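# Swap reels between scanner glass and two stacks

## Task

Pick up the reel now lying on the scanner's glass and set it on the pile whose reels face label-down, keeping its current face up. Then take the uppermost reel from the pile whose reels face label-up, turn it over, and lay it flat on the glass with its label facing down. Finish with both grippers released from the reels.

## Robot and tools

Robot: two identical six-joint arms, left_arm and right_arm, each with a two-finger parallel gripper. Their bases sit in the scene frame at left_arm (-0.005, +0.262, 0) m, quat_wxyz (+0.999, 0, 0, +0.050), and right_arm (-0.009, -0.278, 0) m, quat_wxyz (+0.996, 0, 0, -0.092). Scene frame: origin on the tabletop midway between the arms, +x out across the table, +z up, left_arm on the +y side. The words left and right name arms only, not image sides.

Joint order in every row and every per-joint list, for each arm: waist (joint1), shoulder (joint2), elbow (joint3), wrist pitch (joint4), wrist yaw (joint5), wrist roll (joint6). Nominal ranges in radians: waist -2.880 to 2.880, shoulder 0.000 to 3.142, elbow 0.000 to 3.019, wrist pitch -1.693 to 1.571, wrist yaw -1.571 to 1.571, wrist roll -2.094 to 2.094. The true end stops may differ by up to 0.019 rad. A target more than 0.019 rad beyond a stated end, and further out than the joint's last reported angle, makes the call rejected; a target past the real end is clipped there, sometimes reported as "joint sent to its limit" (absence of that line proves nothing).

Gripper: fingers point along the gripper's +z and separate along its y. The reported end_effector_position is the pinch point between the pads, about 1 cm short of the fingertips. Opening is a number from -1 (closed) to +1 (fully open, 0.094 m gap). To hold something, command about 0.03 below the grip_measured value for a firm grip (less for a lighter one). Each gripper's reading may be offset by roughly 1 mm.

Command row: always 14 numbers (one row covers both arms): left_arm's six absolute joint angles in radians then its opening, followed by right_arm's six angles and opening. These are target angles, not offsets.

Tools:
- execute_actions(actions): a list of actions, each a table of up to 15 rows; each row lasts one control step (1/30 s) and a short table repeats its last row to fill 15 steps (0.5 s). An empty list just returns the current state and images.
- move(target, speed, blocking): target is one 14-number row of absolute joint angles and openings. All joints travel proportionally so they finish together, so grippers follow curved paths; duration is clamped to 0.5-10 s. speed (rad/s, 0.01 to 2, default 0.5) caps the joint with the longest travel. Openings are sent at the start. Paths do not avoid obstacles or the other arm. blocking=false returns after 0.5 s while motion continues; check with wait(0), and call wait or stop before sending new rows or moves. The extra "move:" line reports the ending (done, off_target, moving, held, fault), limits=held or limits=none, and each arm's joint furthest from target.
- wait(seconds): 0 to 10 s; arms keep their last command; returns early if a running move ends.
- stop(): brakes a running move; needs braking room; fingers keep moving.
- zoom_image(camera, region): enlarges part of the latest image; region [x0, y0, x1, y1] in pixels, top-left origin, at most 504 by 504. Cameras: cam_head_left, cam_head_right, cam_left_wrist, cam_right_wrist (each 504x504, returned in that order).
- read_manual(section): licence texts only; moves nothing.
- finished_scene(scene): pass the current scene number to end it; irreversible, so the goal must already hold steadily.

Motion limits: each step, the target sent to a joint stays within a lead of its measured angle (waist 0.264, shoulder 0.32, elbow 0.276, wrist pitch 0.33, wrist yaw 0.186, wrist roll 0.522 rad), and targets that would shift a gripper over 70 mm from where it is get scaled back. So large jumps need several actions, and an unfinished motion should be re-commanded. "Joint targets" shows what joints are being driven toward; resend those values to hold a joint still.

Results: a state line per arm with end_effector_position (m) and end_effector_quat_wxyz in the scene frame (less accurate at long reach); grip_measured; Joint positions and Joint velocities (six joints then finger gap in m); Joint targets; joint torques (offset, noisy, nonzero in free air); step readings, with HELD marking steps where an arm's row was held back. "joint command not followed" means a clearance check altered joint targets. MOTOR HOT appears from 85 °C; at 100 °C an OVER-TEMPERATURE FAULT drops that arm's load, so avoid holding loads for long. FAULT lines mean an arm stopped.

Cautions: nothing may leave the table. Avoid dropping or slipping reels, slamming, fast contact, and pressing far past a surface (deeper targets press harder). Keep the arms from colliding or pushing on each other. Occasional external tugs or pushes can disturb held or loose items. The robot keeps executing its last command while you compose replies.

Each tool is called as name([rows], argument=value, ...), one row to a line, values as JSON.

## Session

execute_actions(actions=[])

Scene clock: 0.00 s.
left_arm: end_effector_position=(+0.0213, +0.7341, +0.2523) grip_measured=+1.000 end_effector_quat_wxyz=(+0.685, -0.614, -0.194, +0.342) | right_arm: end_effector_position=(+0.5462, -0.6100, +0.1717) grip_measured=+1.000 end_effector_quat_wxyz=(-0.027, +0.709, +0.704, -0.016)
Joint names: [waist, shoulder, elbow, wrist pitch, wrist yaw, wrist roll]
Joint positions: left_arm=[ 1.082  1.583  0.614  1.379 -1.125 -1.041  0.094] | right_arm=[-0.349  2.13   2.134 -1.636  0.018  1.044  0.094]
Joint velocities: left_arm=[ 0.005 -0.005 -0.017  0.002  0.022 -0.066  0.   ] | right_arm=[-0.005 -0.005 -0.012  0.002 -0.037 -0.037  0.   ]
Joint torques (N m, as the arm reports them, + toward a larger angle): no reading
Motor temperatures (°C, as the motors report them): left_arm=[20 19 19 22 19 18] | right_arm=[20 20 23 20 20 21]
Joint targets: left_arm=[1.082 1.578 0.635 1.383 -1.125 -1.040] | right_arm=[-0.349 2.137 2.155 -1.636 0.018 1.044]

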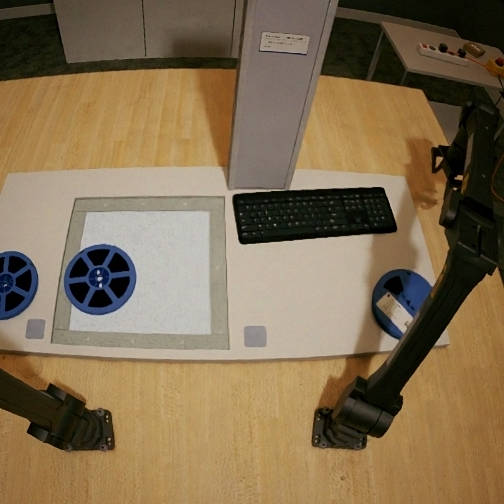

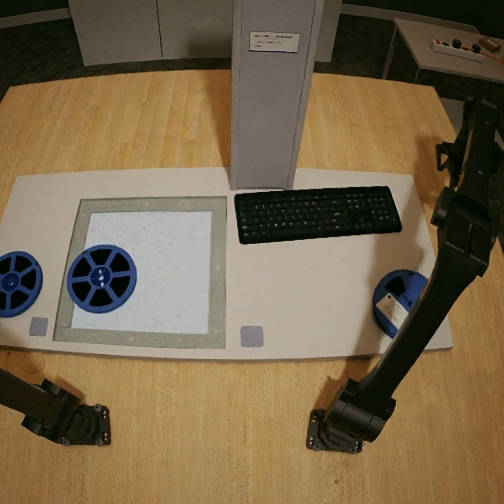

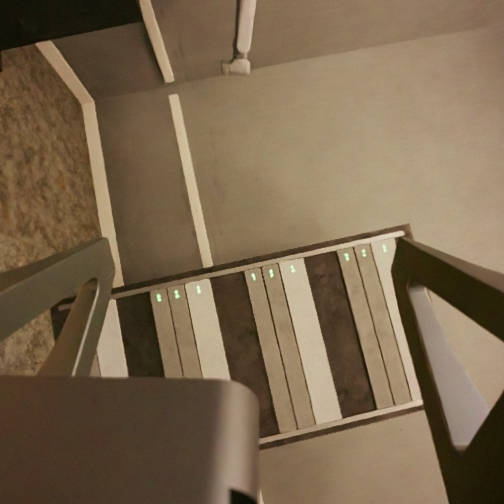

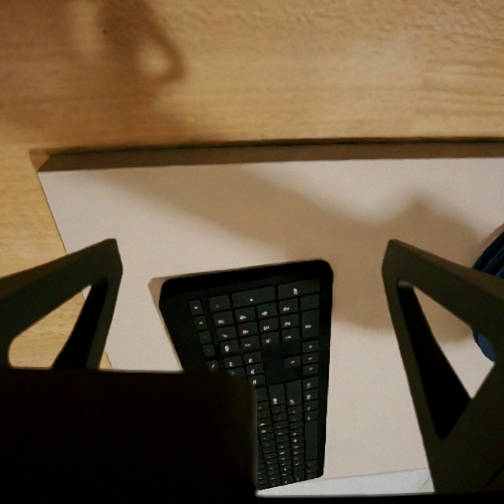

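move(target=[0.208,0.68,0.88,-1.085,0,0,1,-0.396,0.82,0.76,-0.885,0,0,1], speed=1.0)

Scene clock: 3.53 s.
left_arm: end_effector_position=(+0.2737, +0.3518, +0.2717) grip_measured=+1.000 end_effector_quat_wxyz=(+0.303, -0.152, +0.939, +0.047) | right_arm: end_effector_position=(+0.2733, -0.4595, +0.2283) grip_measured=+1.000 end_effector_quat_wxyz=(+0.287, +0.272, +0.915, -0.084)
Joint names: [waist, shoulder, elbow, wrist pitch, wrist yaw, wrist roll]
Joint positions: left_arm=[ 0.211  0.681  0.811 -1.077 -0.003 -0.009  0.094] | right_arm=[-0.385  0.824  0.761 -0.9    0.002  0.008  0.094]
Joint velocities: left_arm=[-0.005  0.005 -0.002 -0.012  0.022 -0.007  0.   ] | right_arm=[-0.015 -0.005 -0.022 -0.002 -0.095  0.022  0.   ]
Joint torques (N m, as the arm reports them, + toward a larger angle): left_arm=[ 2.01 -2.29 13.83  1.    0.07  0.  ] | right_arm=[ 0.34 -2.91  8.83  2.54 -0.09 -0.17]
Motor temperatures (°C, as the motors report them): left_arm=[20 20 21 22 19 18] | right_arm=[20 20 24 20 20 21]
Joint targets: left_arm=[0.208 0.680 0.880 -1.085 -0.000 0.000] | right_arm=[-0.396 0.820 0.760 -0.885 -0.000 0.000]
move: off_target (left_arm); limits=none; left_arm: farthest joint: the elbow, 0.069 radians from its target (0.266 radians at the start); right_arm: farthest joint: the wrist pitch, 0.015 radians from its target (0.751 radians at the start)

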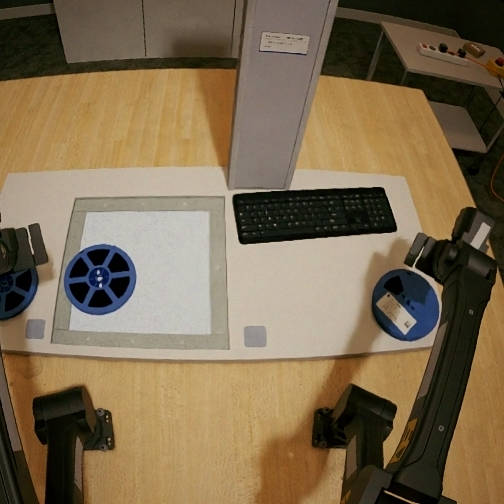

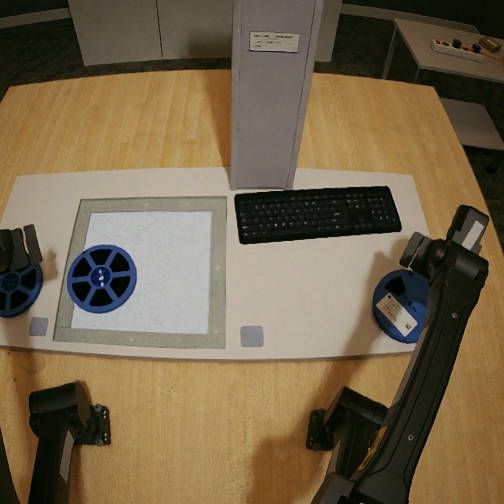

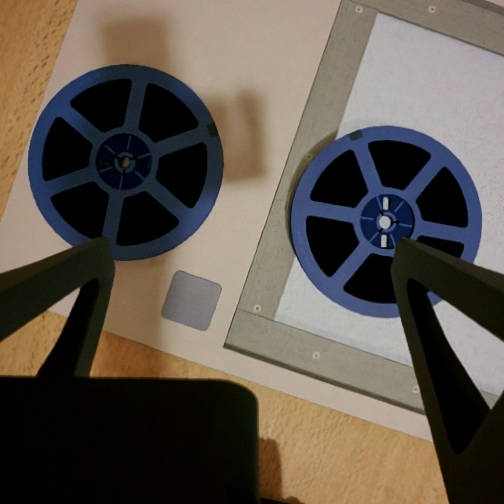

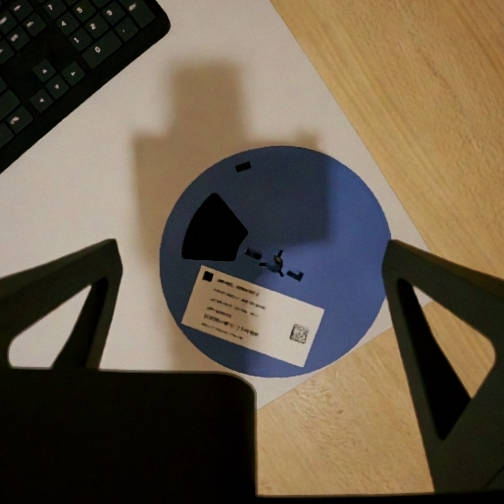

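move(target=[-0.324,1.38,0.86,-0.994,0,0.138,0.67,-0.535,1.465,1.05,-1.177,0,0.52,0], speed=0.5)

Scene clock: 6.30 s.
left_arm: end_effector_position=(+0.3239, +0.1863, +0.0634) grip_measured=+0.673 end_effector_quat_wxyz=(-0.002, +0.176, +0.984, +0.001) | right_arm: end_effector_position=(+0.2780, -0.5263, +0.1047) grip_measured=+0.002 end_effector_quat_wxyz=(-0.021, +0.574, +0.818, +0.001)
Joint names: [waist, shoulder, elbow, wrist pitch, wrist yaw, wrist roll]
Joint positions: left_arm=[-0.326  1.381  0.811 -1.006 -0.002  0.129  0.079] | right_arm=[-0.527  1.454  1.01  -1.168  0.002  0.512  0.047]
Joint velocities: left_arm=[ 0.015  0.005  0.012 -0.002 -0.081  0.051 -0.   ] | right_arm=[-0.005  0.005 -0.012 -0.007  0.051 -0.022 -0.001]
Joint torques (N m, as the arm reports them, + toward a larger angle): left_arm=[  2.44 -10.04  10.53   0.76   0.04   0.02] | right_arm=[  0.5  -10.22  10.22  -0.01  -0.05   0.01]
Motor temperatures (°C, as the motors report them): left_arm=[20 20 21 22 19 18] | right_arm=[20 20 25 20 20 21]
Joint targets: left_arm=[-0.324 1.380 0.860 -0.994 0.000 0.138] | right_arm=[-0.535 1.465 1.050 -1.177 -0.000 0.520]
move: off_target (left_arm, right_arm); limits=none; left_arm: farthest joint: the elbow, 0.049 radians from its target (0.049 radians at the start); right_arm: farthest joint: the elbow, 0.040 radians from its target (0.289 radians at the start)

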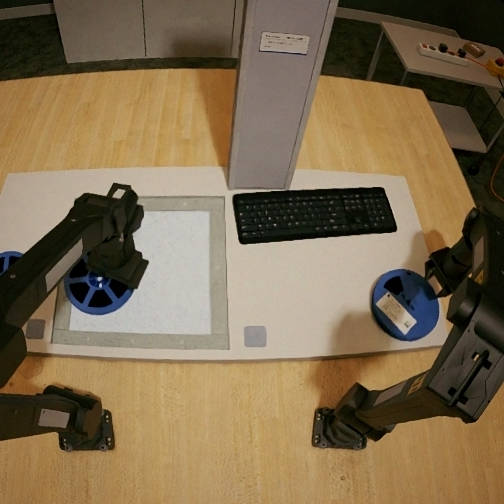

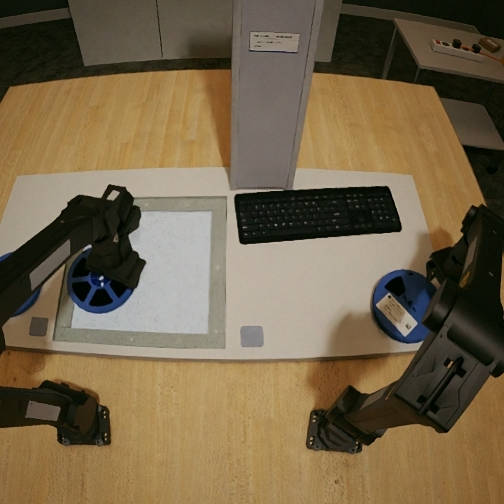

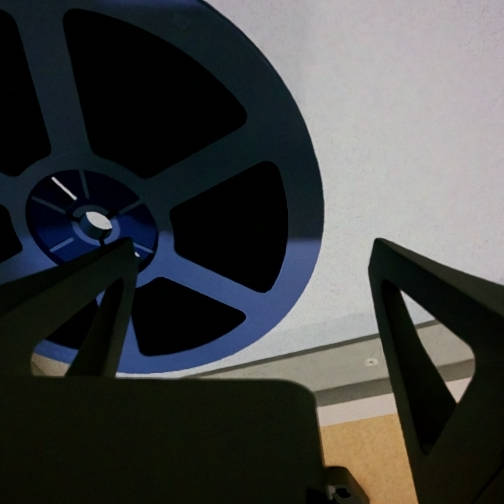

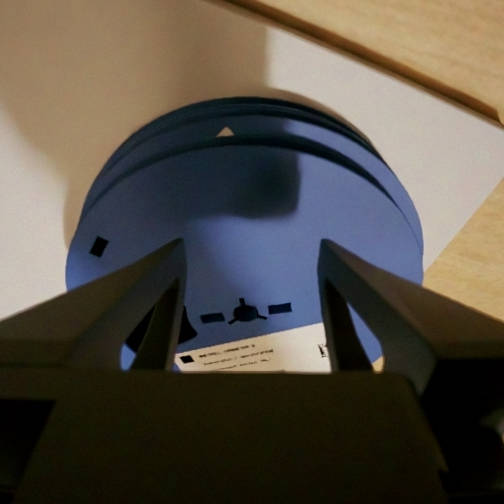

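execute_actions([
  [[-0.305,1.40,0.86,-0.99,0,0.138,0.67,-0.565,1.465,1.05,-1.07,0,0.5,0]],
  [[-0.305,1.42,0.86,-0.985,0,0.138,0.67,-0.593,1.47,1.05,-0.965,0,0.48,0]],
  [[-0.305,1.435,0.86,-0.982,0,0.138,0.67,-0.593,1.52,1.05,-0.965,0,0.48,0]],
])

Scene clock: 8.17 s.
left_arm: end_effector_position=(+0.3248, +0.1917, +0.0502) grip_measured=+0.673 end_effector_quat_wxyz=(-0.017, +0.169, +0.986, +0.002) | right_arm: end_effector_position=(+0.2983, -0.5777, +0.0903) grip_measured=+0.002 end_effector_quat_wxyz=(+0.055, +0.588, +0.807, -0.008)
Joint names: [waist, shoulder, elbow, wrist pitch, wrist yaw, wrist roll]
Joint positions: left_arm=[-0.31   1.423  0.811 -0.994 -0.002  0.129  0.079] | right_arm=[-0.587  1.505  1.02  -0.975  0.     0.487  0.047]
Joint velocities: left_arm=[-0.015 -0.015 -0.002  0.002 -0.007 -0.022 -0.001] | right_arm=[ 0.005 -0.005 -0.007 -0.002 -0.007 -0.037 -0.001]
Joint torques (N m, as the arm reports them, + toward a larger angle): left_arm=[ 2.7  -9.74 10.31  0.72  0.03  0.  ] | right_arm=[  0.68 -10.76   9.5    1.29   0.01  -0.17]
Motor temperatures (°C, as the motors report them): left_arm=[20 20 21 22 19 18] | right_arm=[20 20 25 20 20 21]
Joint targets: left_arm=[-0.305 1.435 0.860 -0.982 0.000 0.138] | right_arm=[-0.593 1.520 1.050 -0.965 0.000 0.480]
Step readings (joint positions; steps 1 to 15: 1st action; 16 to 30: 2nd action; 31 to 45: 3rd action):
0: left_arm=[-0.326 1.381 0.811 -1.006 -0.002 0.129] | right_arm=[-0.527 1.454 1.010 -1.168 0.002 0.512]
1: left_arm=[-0.325 1.381 0.811 -1.005 -0.002 0.129] | right_arm=[-0.529 1.454 1.010 -1.154 0.001 0.512]
2: left_arm=[-0.323 1.382 0.811 -1.004 -0.002 0.129] | right_arm=[-0.532 1.454 1.010 -1.129 0.001 0.511]
4: left_arm=[-0.317 1.384 0.811 -1.003 -0.002 0.129] | right_arm=[-0.544 1.454 1.013 -1.095 0.001 0.509]
8: left_arm=[-0.310 1.386 0.811 -1.002 -0.002 0.129] | right_arm=[-0.560 1.454 1.015 -1.081 0.001 0.508]
15: left_arm=[-0.310 1.386 0.811 -1.002 -0.002 0.129] | right_arm=[-0.560 1.454 1.015 -1.081 0.001 0.508]
16: left_arm=[-0.310 1.387 0.811 -1.002 -0.002 0.129] | right_arm=[-0.562 1.454 1.015 -1.064 0.001 0.505]
17: left_arm=[-0.310 1.390 0.811 -1.000 -0.002 0.129] | right_arm=[-0.564 1.455 1.015 -1.034 0.000 0.501]
19: left_arm=[-0.310 1.399 0.811 -0.998 -0.002 0.129] | right_arm=[-0.574 1.456 1.018 -0.993 0.000 0.496]
23: left_arm=[-0.310 1.410 0.811 -0.997 -0.002 0.129] | right_arm=[-0.587 1.456 1.018 -0.977 0.000 0.491]
30: left_arm=[-0.310 1.410 0.811 -0.997 -0.002 0.129] | right_arm=[-0.587 1.456 1.018 -0.977 0.000 0.488]
31: left_arm=[-0.310 1.411 0.811 -0.997 -0.002 0.129] | right_arm=[-0.587 1.458 1.018 -0.977 0.000 0.488]
32: left_arm=[-0.310 1.412 0.811 -0.996 -0.002 0.129] | right_arm=[-0.587 1.462 1.020 -0.976 0.000 0.488]
34: left_arm=[-0.310 1.417 0.811 -0.995 -0.002 0.129] | right_arm=[-0.587 1.478 1.020 -0.975 0.000 0.488]
38: left_arm=[-0.310 1.423 0.811 -0.994 -0.002 0.129] | right_arm=[-0.587 1.502 1.020 -0.975 0.000 0.487]
45: Joint positions above

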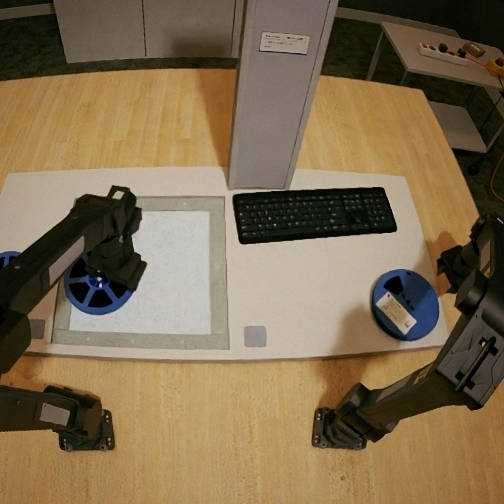

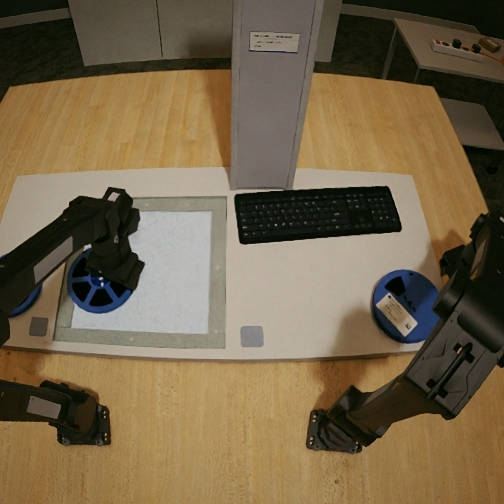

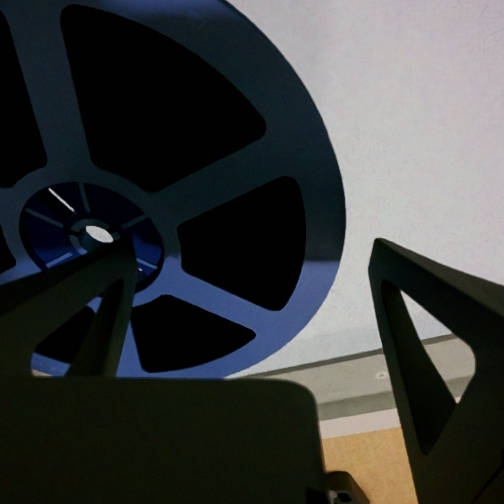

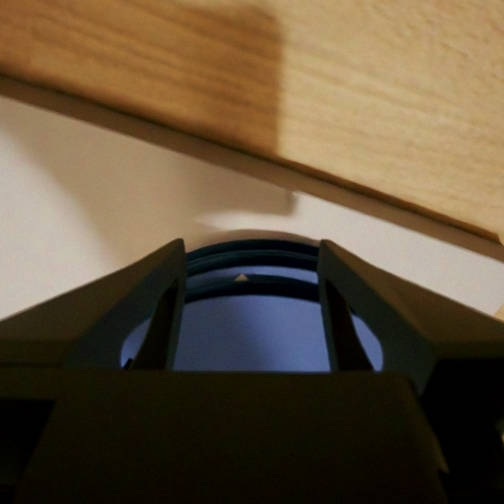

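execute_actions([
  [[-0.305,1.452,0.86,-0.975,0,0.138,0.67,-0.593,1.55,1.04,-0.965,0,0.48,0]],
  [[-0.305,1.468,0.86,-0.968,0,0.138,0.67,-0.593,1.57,1.04,-0.965,0,0.48,0]],
  [[-0.305,1.482,0.86,-0.965,0,0.138,0.67,-0.593,1.57,1.04,-0.965,0,0.48,0]],
])

Scene clock: 9.90 s.
left_arm: end_effector_position=(+0.3261, +0.1914, +0.0388) grip_measured=+0.673 end_effector_quat_wxyz=(-0.027, +0.169, +0.985, +0.002) | right_arm: end_effector_position=(+0.2969, -0.5763, +0.0731) grip_measured=+0.002 end_effector_quat_wxyz=(+0.034, +0.588, +0.808, -0.005)
Joint names: [waist, shoulder, elbow, wrist pitch, wrist yaw, wrist roll]
Joint positions: left_arm=[-0.31   1.46   0.813 -0.979 -0.002  0.129  0.079] | right_arm=[-0.587  1.547  1.02  -0.975  0.     0.487  0.047]
Joint velocities: left_arm=[ 0.005 -0.005  0.007  0.012  0.007  0.022  0.001] | right_arm=[ 0.015 -0.015  0.002  0.012 -0.022  0.007 -0.   ]
Joint torques (N m, as the arm reports them, + toward a larger angle): left_arm=[ 2.73 -8.93 10.06  0.72  0.03  0.  ] | right_arm=[  0.72 -10.42   8.48   1.16   0.01  -0.17]
Motor temperatures (°C, as the motors report them): left_arm=[20 20 22 22 19 18] | right_arm=[20 20 25 20 20 21]
Joint targets: left_arm=[-0.305 1.482 0.860 -0.965 0.000 0.138] | right_arm=[-0.593 1.570 1.040 -0.965 -0.000 0.480]
Step readings (joint positions; steps 1 to 15: 1st action; 16 to 30: 2nd action; 31 to 45: 3rd action):
0: left_arm=[-0.310 1.423 0.811 -0.994 -0.002 0.129] | right_arm=[-0.587 1.505 1.020 -0.975 0.000 0.487]
1: left_arm=[-0.310 1.424 0.811 -0.993 -0.002 0.129] | right_arm=[-0.587 1.506 1.020 -0.975 0.000 0.487]
2: left_arm=[-0.310 1.426 0.811 -0.991 -0.002 0.129] | right_arm=[-0.587 1.507 1.020 -0.975 0.000 0.487]
4: left_arm=[-0.310 1.432 0.811 -0.988 -0.002 0.129] | right_arm=[-0.587 1.515 1.020 -0.975 0.000 0.487]
8: left_arm=[-0.310 1.440 0.811 -0.987 -0.002 0.129] | right_arm=[-0.587 1.527 1.020 -0.975 0.000 0.487]
15: left_arm=[-0.310 1.440 0.811 -0.987 -0.002 0.129] | right_arm=[-0.587 1.528 1.020 -0.975 0.000 0.487]
16: left_arm=[-0.310 1.441 0.811 -0.986 -0.002 0.129] | right_arm=[-0.587 1.529 1.020 -0.975 0.000 0.487]
17: left_arm=[-0.310 1.443 0.811 -0.984 -0.002 0.129] | right_arm=[-0.587 1.531 1.020 -0.975 0.000 0.487]
19: left_arm=[-0.310 1.449 0.811 -0.981 -0.002 0.129] | right_arm=[-0.587 1.536 1.020 -0.975 0.000 0.487]
23: left_arm=[-0.310 1.456 0.811 -0.980 -0.002 0.129] | right_arm=[-0.587 1.546 1.020 -0.975 0.000 0.487]
30: left_arm=[-0.310 1.456 0.811 -0.980 -0.002 0.129] | right_arm=[-0.587 1.547 1.020 -0.975 0.000 0.487]
31: left_arm=[-0.310 1.457 0.811 -0.979 -0.002 0.129] | right_arm=[-0.587 1.547 1.020 -0.975 0.000 0.487]
32: left_arm=[-0.310 1.458 0.811 -0.979 -0.002 0.129] | right_arm=[-0.587 1.547 1.020 -0.975 0.000 0.487]
34: left_arm=[-0.310 1.460 0.813 -0.979 -0.002 0.129] | right_arm=[-0.587 1.547 1.020 -0.975 0.000 0.487]
38: left_arm=[-0.310 1.460 0.813 -0.979 -0.002 0.129] | right_arm=[-0.587 1.547 1.020 -0.975 0.000 0.487]
45: Joint positions above

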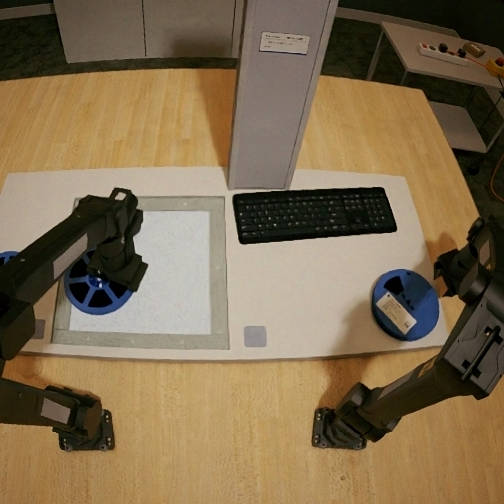

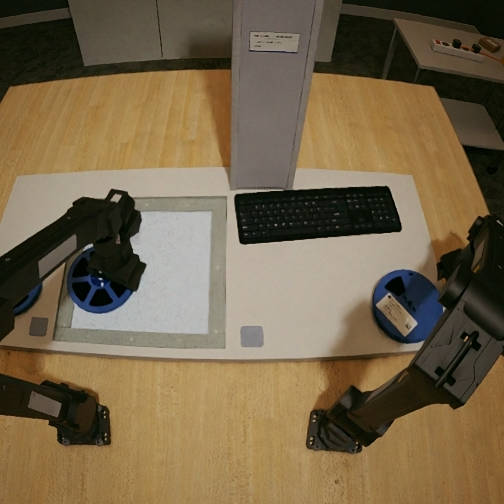

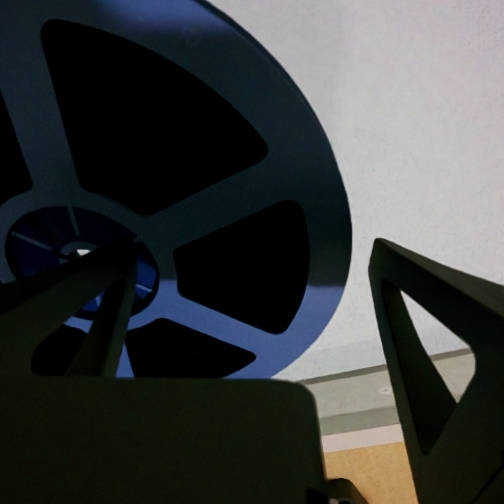

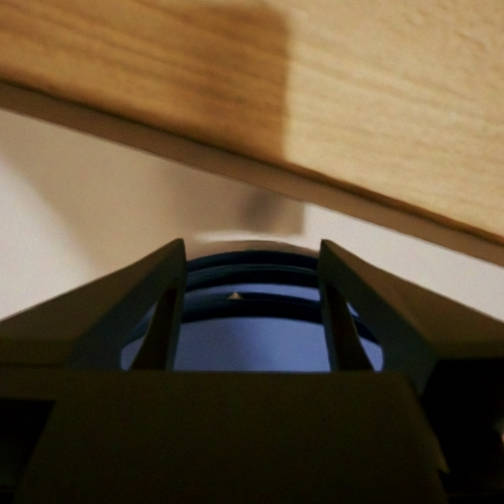

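execute_actions([
  [[-0.305,1.468,0.86,-0.97,0,0.138,0.42,-0.575,1.57,1.04,-0.99,0,0.48,0]],
  [[-0.305,1.468,0.86,-0.97,0,0.138,0.285,-0.57,1.57,1.04,-1.01,0,0.5,0]],
])

move(target=[-0.305,1.30,0.9,-1.12,0,0.138,0.285,-0.50,1.578,1.04,-1.235,0,0.55,0], speed=0.13)

Scene clock: 11.23 s.
left_arm: end_effector_position=(+0.3270, +0.1916, +0.0391) grip_measured=+0.318 end_effector_quat_wxyz=(-0.026, +0.169, +0.985, +0.003) | right_arm: end_effector_position=(+0.2945, -0.5697, +0.0728) grip_measured=+0.002 end_effector_quat_wxyz=(+0.021, +0.588, +0.809, -0.003)
Joint names: [waist, shoulder, elbow, wrist pitch, wrist yaw, wrist roll]
Joint positions: left_arm=[-0.31   1.46   0.814 -0.977 -0.003  0.131  0.062] | right_arm=[-0.58   1.547  1.02  -1.001  0.     0.492  0.047]
Joint velocities: left_arm=[-0.015  0.005 -0.012  0.007  0.051  0.007 -0.   ] | right_arm=[-0.005  0.015 -0.007 -0.002 -0.037  0.022 -0.001]
Joint torques (N m, as the arm reports them, + toward a larger angle): left_arm=[  2.66 -10.25  10.02   0.51   0.09  -0.01] | right_arm=[  1.64 -10.5    8.5    0.18   0.02  -0.01]
Motor temperatures (°C, as the motors report them): left_arm=[20 20 22 22 19 18] | right_arm=[20 20 26 20 20 21]
Joint targets: left_arm=[-0.305 1.468 0.860 -0.970 -0.000 0.138] | right_arm=[-0.570 1.570 1.040 -1.010 0.000 0.500]
Step readings (joint positions; steps 1 to 15: 1st action; 16 to 30: 2nd action):
0: left_arm=[-0.310 1.460 0.813 -0.979 -0.002 0.129] | right_arm=[-0.587 1.547 1.020 -0.975 0.000 0.487]
1: left_arm=[-0.310 1.460 0.813 -0.979 -0.002 0.129] | right_arm=[-0.587 1.547 1.020 -0.976 0.000 0.487]
2: left_arm=[-0.310 1.460 0.813 -0.979 -0.002 0.129] | right_arm=[-0.587 1.547 1.020 -0.977 0.000 0.487]
4: left_arm=[-0.310 1.460 0.813 -0.979 -0.002 0.129] | right_arm=[-0.587 1.547 1.020 -0.980 0.000 0.487]
8: left_arm=[-0.310 1.460 0.813 -0.979 -0.002 0.129] | right_arm=[-0.586 1.547 1.020 -0.980 0.000 0.487]
15: left_arm=[-0.310 1.460 0.813 -0.979 -0.002 0.129] | right_arm=[-0.586 1.547 1.020 -0.981 0.000 0.487]
16: left_arm=[-0.310 1.460 0.813 -0.979 -0.002 0.128] | right_arm=[-0.586 1.547 1.020 -0.984 0.000 0.488]
17: left_arm=[-0.310 1.460 0.814 -0.978 -0.003 0.130] | right_arm=[-0.585 1.547 1.020 -0.989 0.000 0.489]
19: left_arm=[-0.310 1.460 0.814 -0.977 -0.003 0.131] | right_arm=[-0.583 1.547 1.020 -0.997 0.000 0.490]
23: left_arm=[-0.310 1.460 0.814 -0.977 -0.003 0.131] | right_arm=[-0.580 1.547 1.020 -1.000 0.000 0.492]
30: Joint positions above

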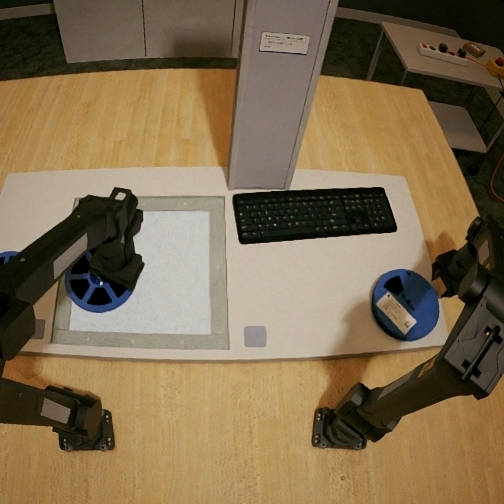

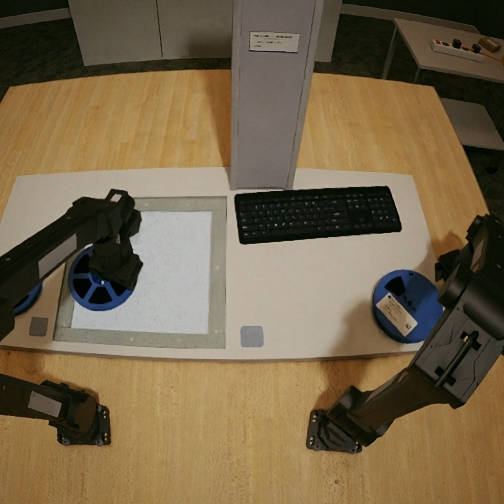

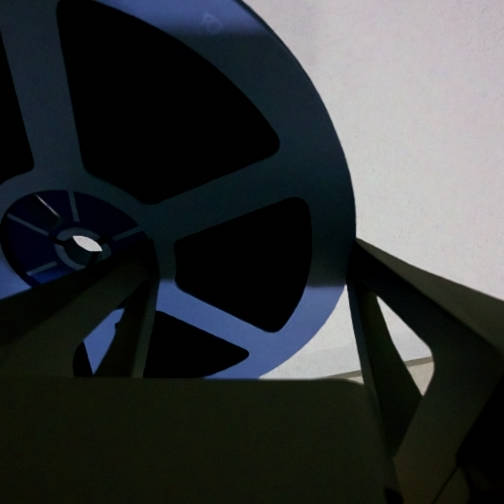

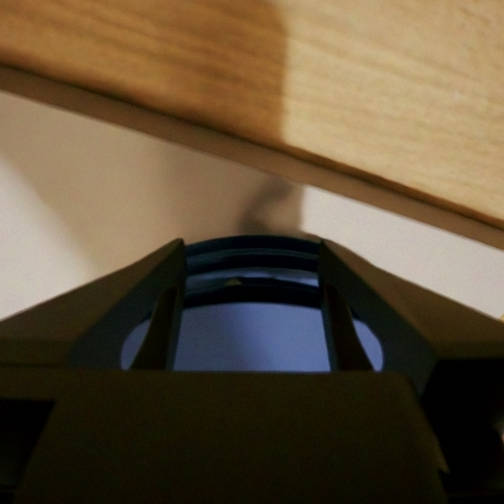

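Scene clock: 13.37 s.
left_arm: end_effector_position=(+0.3138, +0.1941, +0.0898) grip_measured=+0.318 end_effector_quat_wxyz=(-0.013, +0.169, +0.985, +0.001) | right_arm: end_effector_position=(+0.2721, -0.5130, +0.0754) grip_measured=+0.002 end_effector_quat_wxyz=(-0.091, +0.578, +0.811, +0.007)
Joint names: [waist, shoulder, elbow, wrist pitch, wrist yaw, wrist roll]
Joint positions: left_arm=[-0.31   1.323  0.836 -1.11  -0.001  0.131  0.062] | right_arm=[-0.511  1.551  1.02  -1.223  0.     0.543  0.047]
Joint velocities: left_arm=[-0.005 -0.005  0.002 -0.002 -0.007 -0.081  0.   ] | right_arm=[-0.005 -0.005  0.002 -0.007 -0.007  0.007 -0.001]
Joint torques (N m, as the arm reports them, + toward a larger angle): left_arm=[  2.67 -11.81  11.86  -0.1    0.03  -0.01] | right_arm=[ 1.83 -9.54  8.12 -0.47  0.02  0.  ]
Motor temperatures (°C, as the motors report them): left_arm=[20 20 22 22 19 18] | right_arm=[20 20 26 20 20 21]
Joint targets: left_arm=[-0.305 1.300 0.900 -1.120 0.000 0.138] | right_arm=[-0.500 1.578 1.040 -1.235 -0.000 0.550]
move: off_target (left_arm, right_arm); limits=none; left_arm: farthest joint: the elbow, 0.064 radians from its target (0.086 radians at the start); right_arm: farthest joint: the shoulder, 0.027 radians from its target (0.031 radians at the start)

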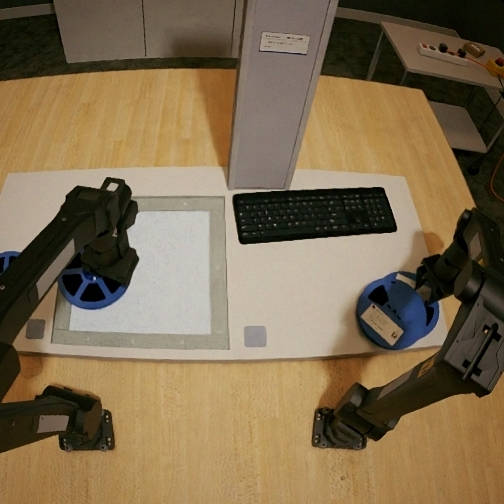

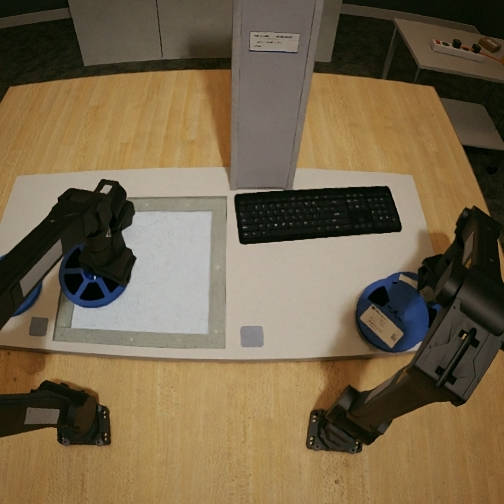

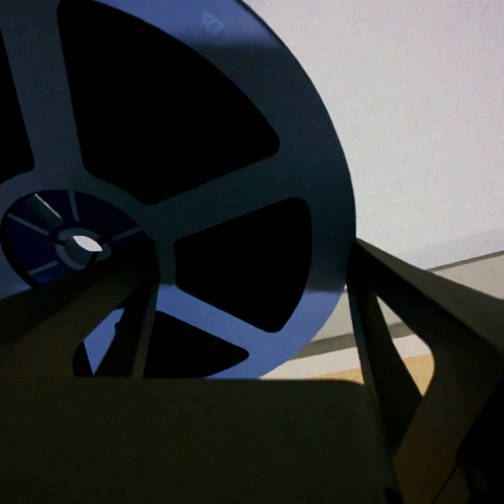

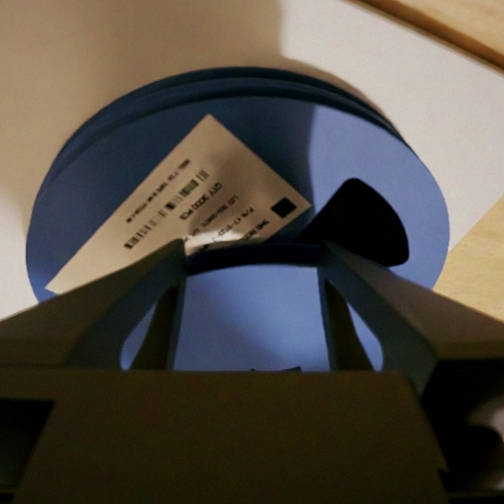

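move(target=[0.367,1.47,1.043,-1.12,0,0.138,0.285,-0.62,1.3,1.04,-1.05,0,0.55,0], speed=0.4)

move(target=[0.37,1.515,1.04,-1.085,0,0.138,0.285,-0.75,1.2,1.04,-1.05,0,0.55,0], speed=0.2)

Scene clock: 15.87 s.
left_arm: end_effector_position=(+0.3348, +0.4355, +0.0923) grip_measured=+0.318 end_effector_quat_wxyz=(-0.009, -0.170, +0.985, -0.002) | right_arm: end_effector_position=(+0.2768, -0.5700, +0.1642) grip_measured=+0.002 end_effector_quat_wxyz=(+0.108, +0.617, +0.780, -0.014)
Joint names: [waist, shoulder, elbow, wrist pitch, wrist yaw, wrist roll]
Joint positions: left_arm=[ 0.372  1.46   0.98  -1.11  -0.001  0.131  0.062] | right_arm=[-0.611  1.311  1.02  -1.062  0.     0.543  0.047]
Joint velocities: left_arm=[-0.015  0.005  0.012  0.027 -0.037 -0.007 -0.001] | right_arm=[ 0.005  0.005  0.017 -0.002  0.037  0.037 -0.   ]
Joint torques (N m, as the arm reports them, + toward a larger angle): left_arm=[  1.81 -11.27  11.91  -0.06  -0.01  -0.01] | right_arm=[  0.46 -10.71   9.58   1.6    0.01  -0.02]
Motor temperatures (°C, as the motors report them): left_arm=[20 20 22 22 19 18] | right_arm=[20 21 26 20 20 21]
Joint targets: left_arm=[0.367 1.470 1.043 -1.120 -0.000 0.138] | right_arm=[-0.620 1.300 1.040 -1.050 -0.000 0.550]
move: off_target (left_arm); limits=none; left_arm: farthest joint: the elbow, 0.063 radians from its target (0.207 radians at the start); right_arm: farthest joint: the elbow, 0.020 radians from its target (0.020 radians at the start)

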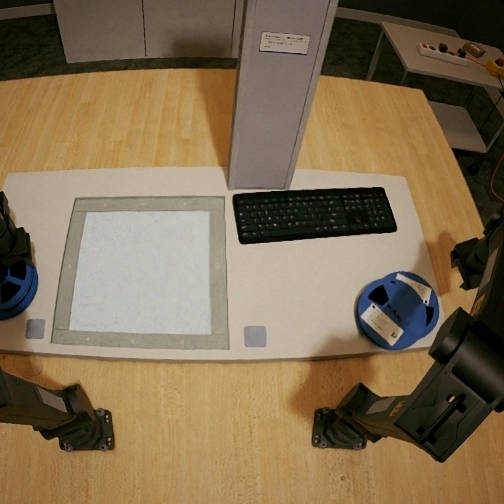

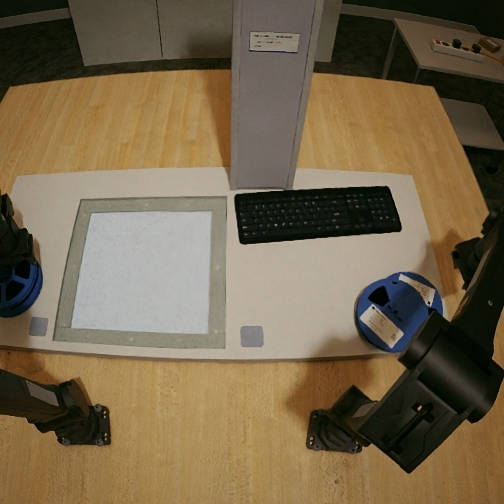

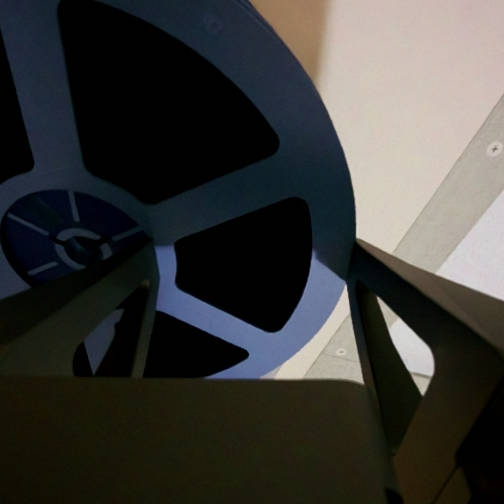

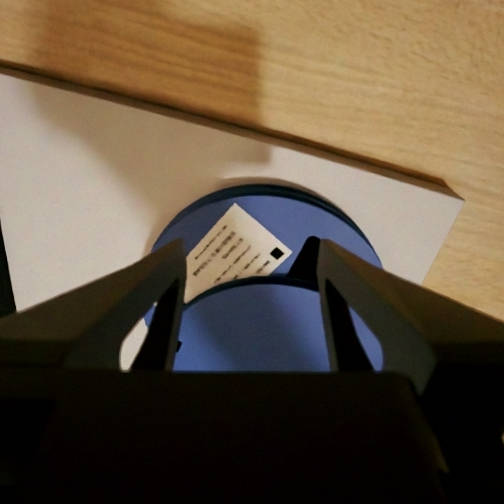

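Scene clock: 16.93 s.
left_arm: end_effector_position=(+0.3357, +0.4360, +0.0756) grip_measured=+0.318 end_effector_quat_wxyz=(-0.025, -0.170, +0.985, -0.007) | right_arm: end_effector_position=(+0.2322, -0.6013, +0.2025) grip_measured=+0.002 end_effector_quat_wxyz=(+0.155, +0.663, +0.732, -0.030)
Joint names: [waist, shoulder, elbow, wrist pitch, wrist yaw, wrist roll]
Joint positions: left_arm=[ 0.372  1.506  0.98  -1.097 -0.001  0.131  0.062] | right_arm=[-0.744  1.211  1.02  -1.062  0.     0.543  0.047]
Joint velocities: left_arm=[-0.015 -0.005 -0.007 -0.012  0.095  0.007 -0.   ] | right_arm=[-0.005 -0.015  0.002 -0.007  0.037 -0.051  0.   ]
Joint torques (N m, as the arm reports them, + toward a larger angle): left_arm=[  2.1  -11.65  11.4    0.68   0.    -0.02] | right_arm=[ 0.7  -9.34  9.92  1.82  0.01 -0.03]
Motor temperatures (°C, as the motors report them): left_arm=[20 20 22 22 19 18] | right_arm=[20 21 26 20 20 21]
Joint targets: left_arm=[0.370 1.515 1.040 -1.085 -0.000 0.138] | right_arm=[-0.750 1.200 1.040 -1.050 -0.000 0.550]
move: off_target (left_arm); limits=none; left_arm: farthest joint: the elbow, 0.060 radians from its target (0.060 radians at the start); right_arm: farthest joint: the elbow, 0.020 radians from its target (0.020 radians at the start)

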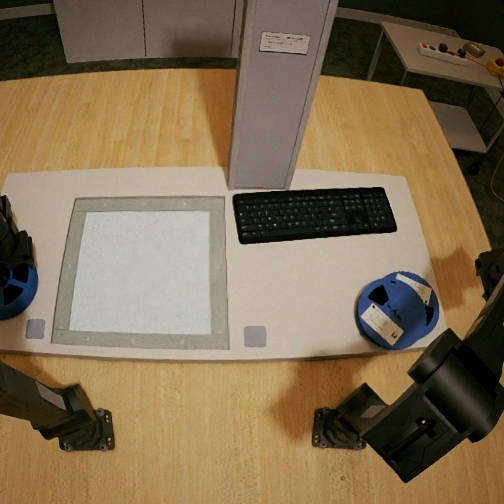

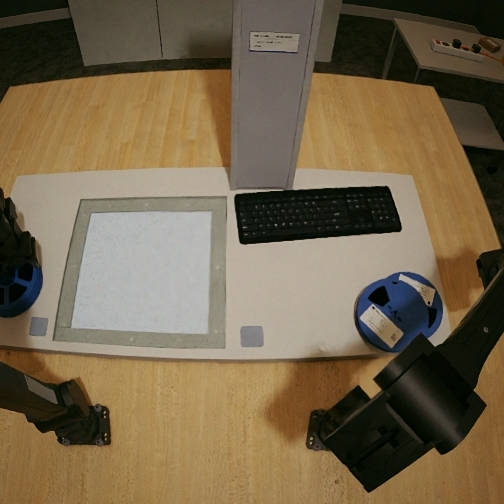

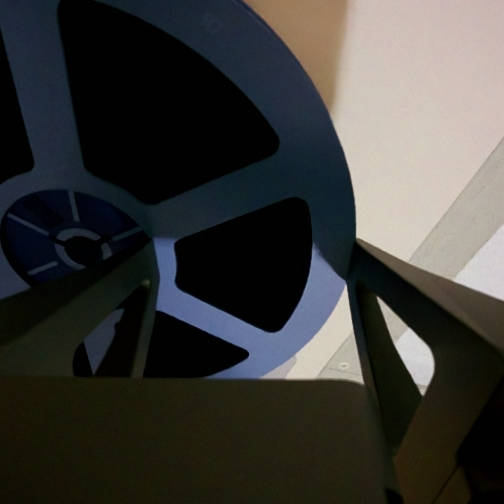

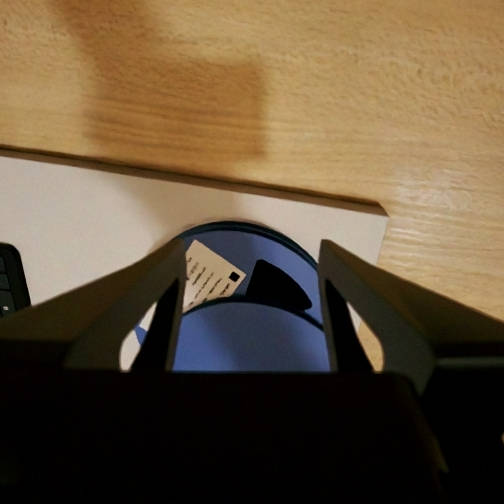

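move(target=[0.37,1.565,1.03,-1.065,0,0.138,0.285,-0.75,1.2,1.04,-1.05,0,0.55,0], speed=0.05)

zoom_image(camera="cam_head_right", region=[0, 230, 100, 330])

Scene clock: 18.53 s.
left_arm: end_effector_position=(+0.3373, +0.4369, +0.0624) grip_measured=+0.318 end_effector_quat_wxyz=(-0.034, -0.170, +0.985, -0.010) | right_arm: end_effector_position=(+0.2322, -0.6013, +0.2025) grip_measured=+0.002 end_effector_quat_wxyz=(+0.155, +0.663, +0.732, -0.030)
Joint names: [waist, shoulder, elbow, wrist pitch, wrist yaw, wrist roll]
Joint positions: left_arm=[ 0.372  1.542  0.98  -1.08  -0.002  0.131  0.062] | right_arm=[-0.744  1.211  1.02  -1.062  0.     0.543  0.047]
Joint velocities: left_arm=[ 0.015  0.015 -0.002 -0.022 -0.022 -0.022  0.001] | right_arm=[-0.024 -0.005  0.002 -0.012 -0.007 -0.037 -0.001]
Joint torques (N m, as the arm reports them, + toward a larger angle): left_arm=[  2.07 -10.54  10.59   0.77   0.04  -0.01] | right_arm=[ 0.69 -9.32  9.9   1.84  0.02 -0.03]
Motor temperatures (°C, as the motors report them): left_arm=[20 20 23 22 19 18] | right_arm=[20 21 26 20 20 21]
Joint targets: left_arm=[0.370 1.565 1.030 -1.065 0.000 0.138] | right_arm=[-0.750 1.200 1.040 -1.050 0.000 0.550]
move: off_target (left_arm); limits=none; left_arm: farthest joint: the elbow, 0.050 radians from its target (0.050 radians at the start); right_arm: farthest joint: the elbow, 0.020 radians from its target (0.020 radians at the start)

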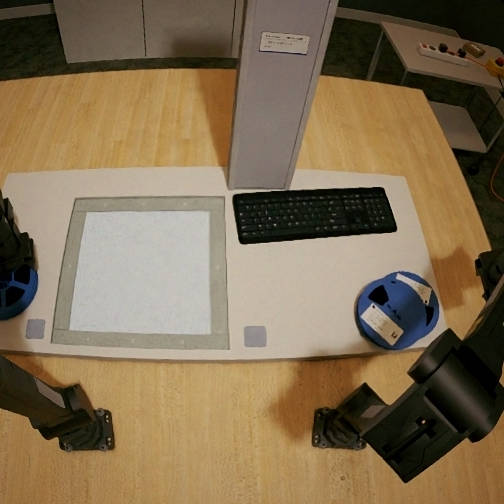

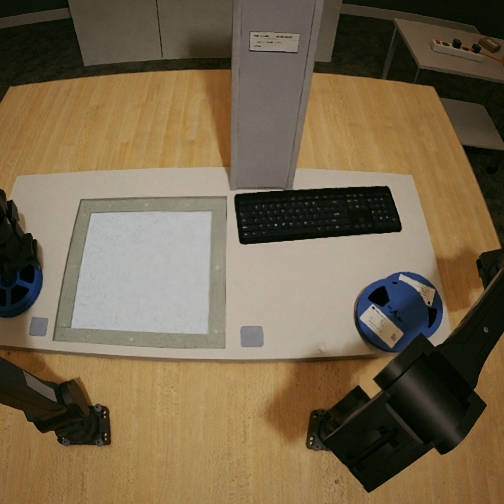

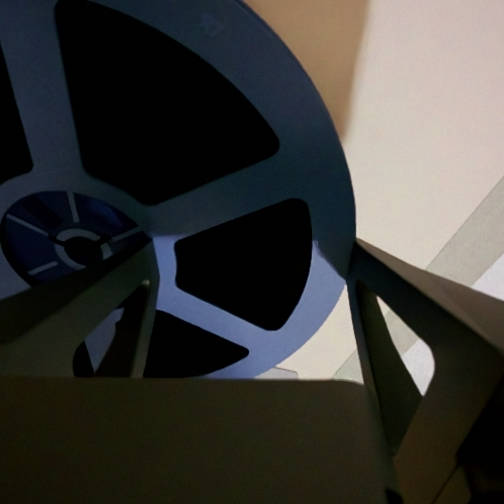

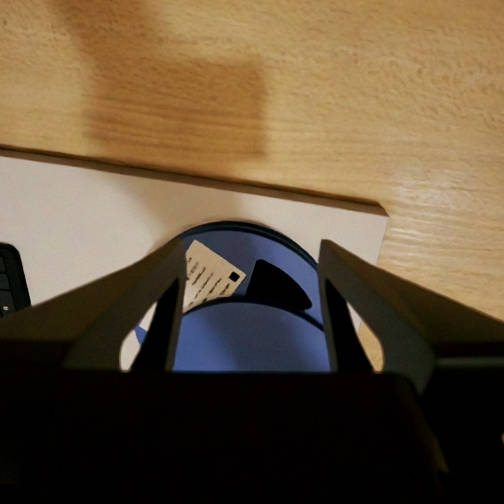

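Region (0, 230, 100, 330) of cam_head_right's 504x504 image, scaled by 5.040, with more detail than that image has.

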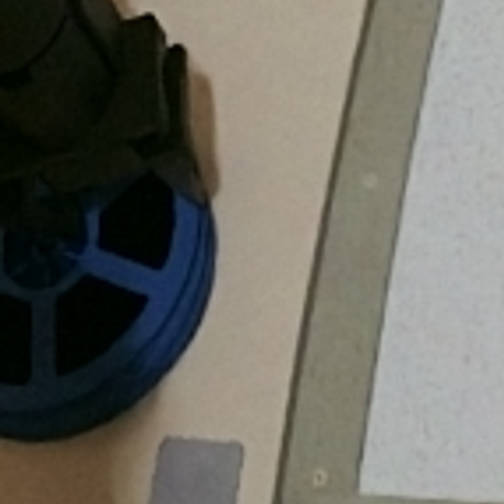

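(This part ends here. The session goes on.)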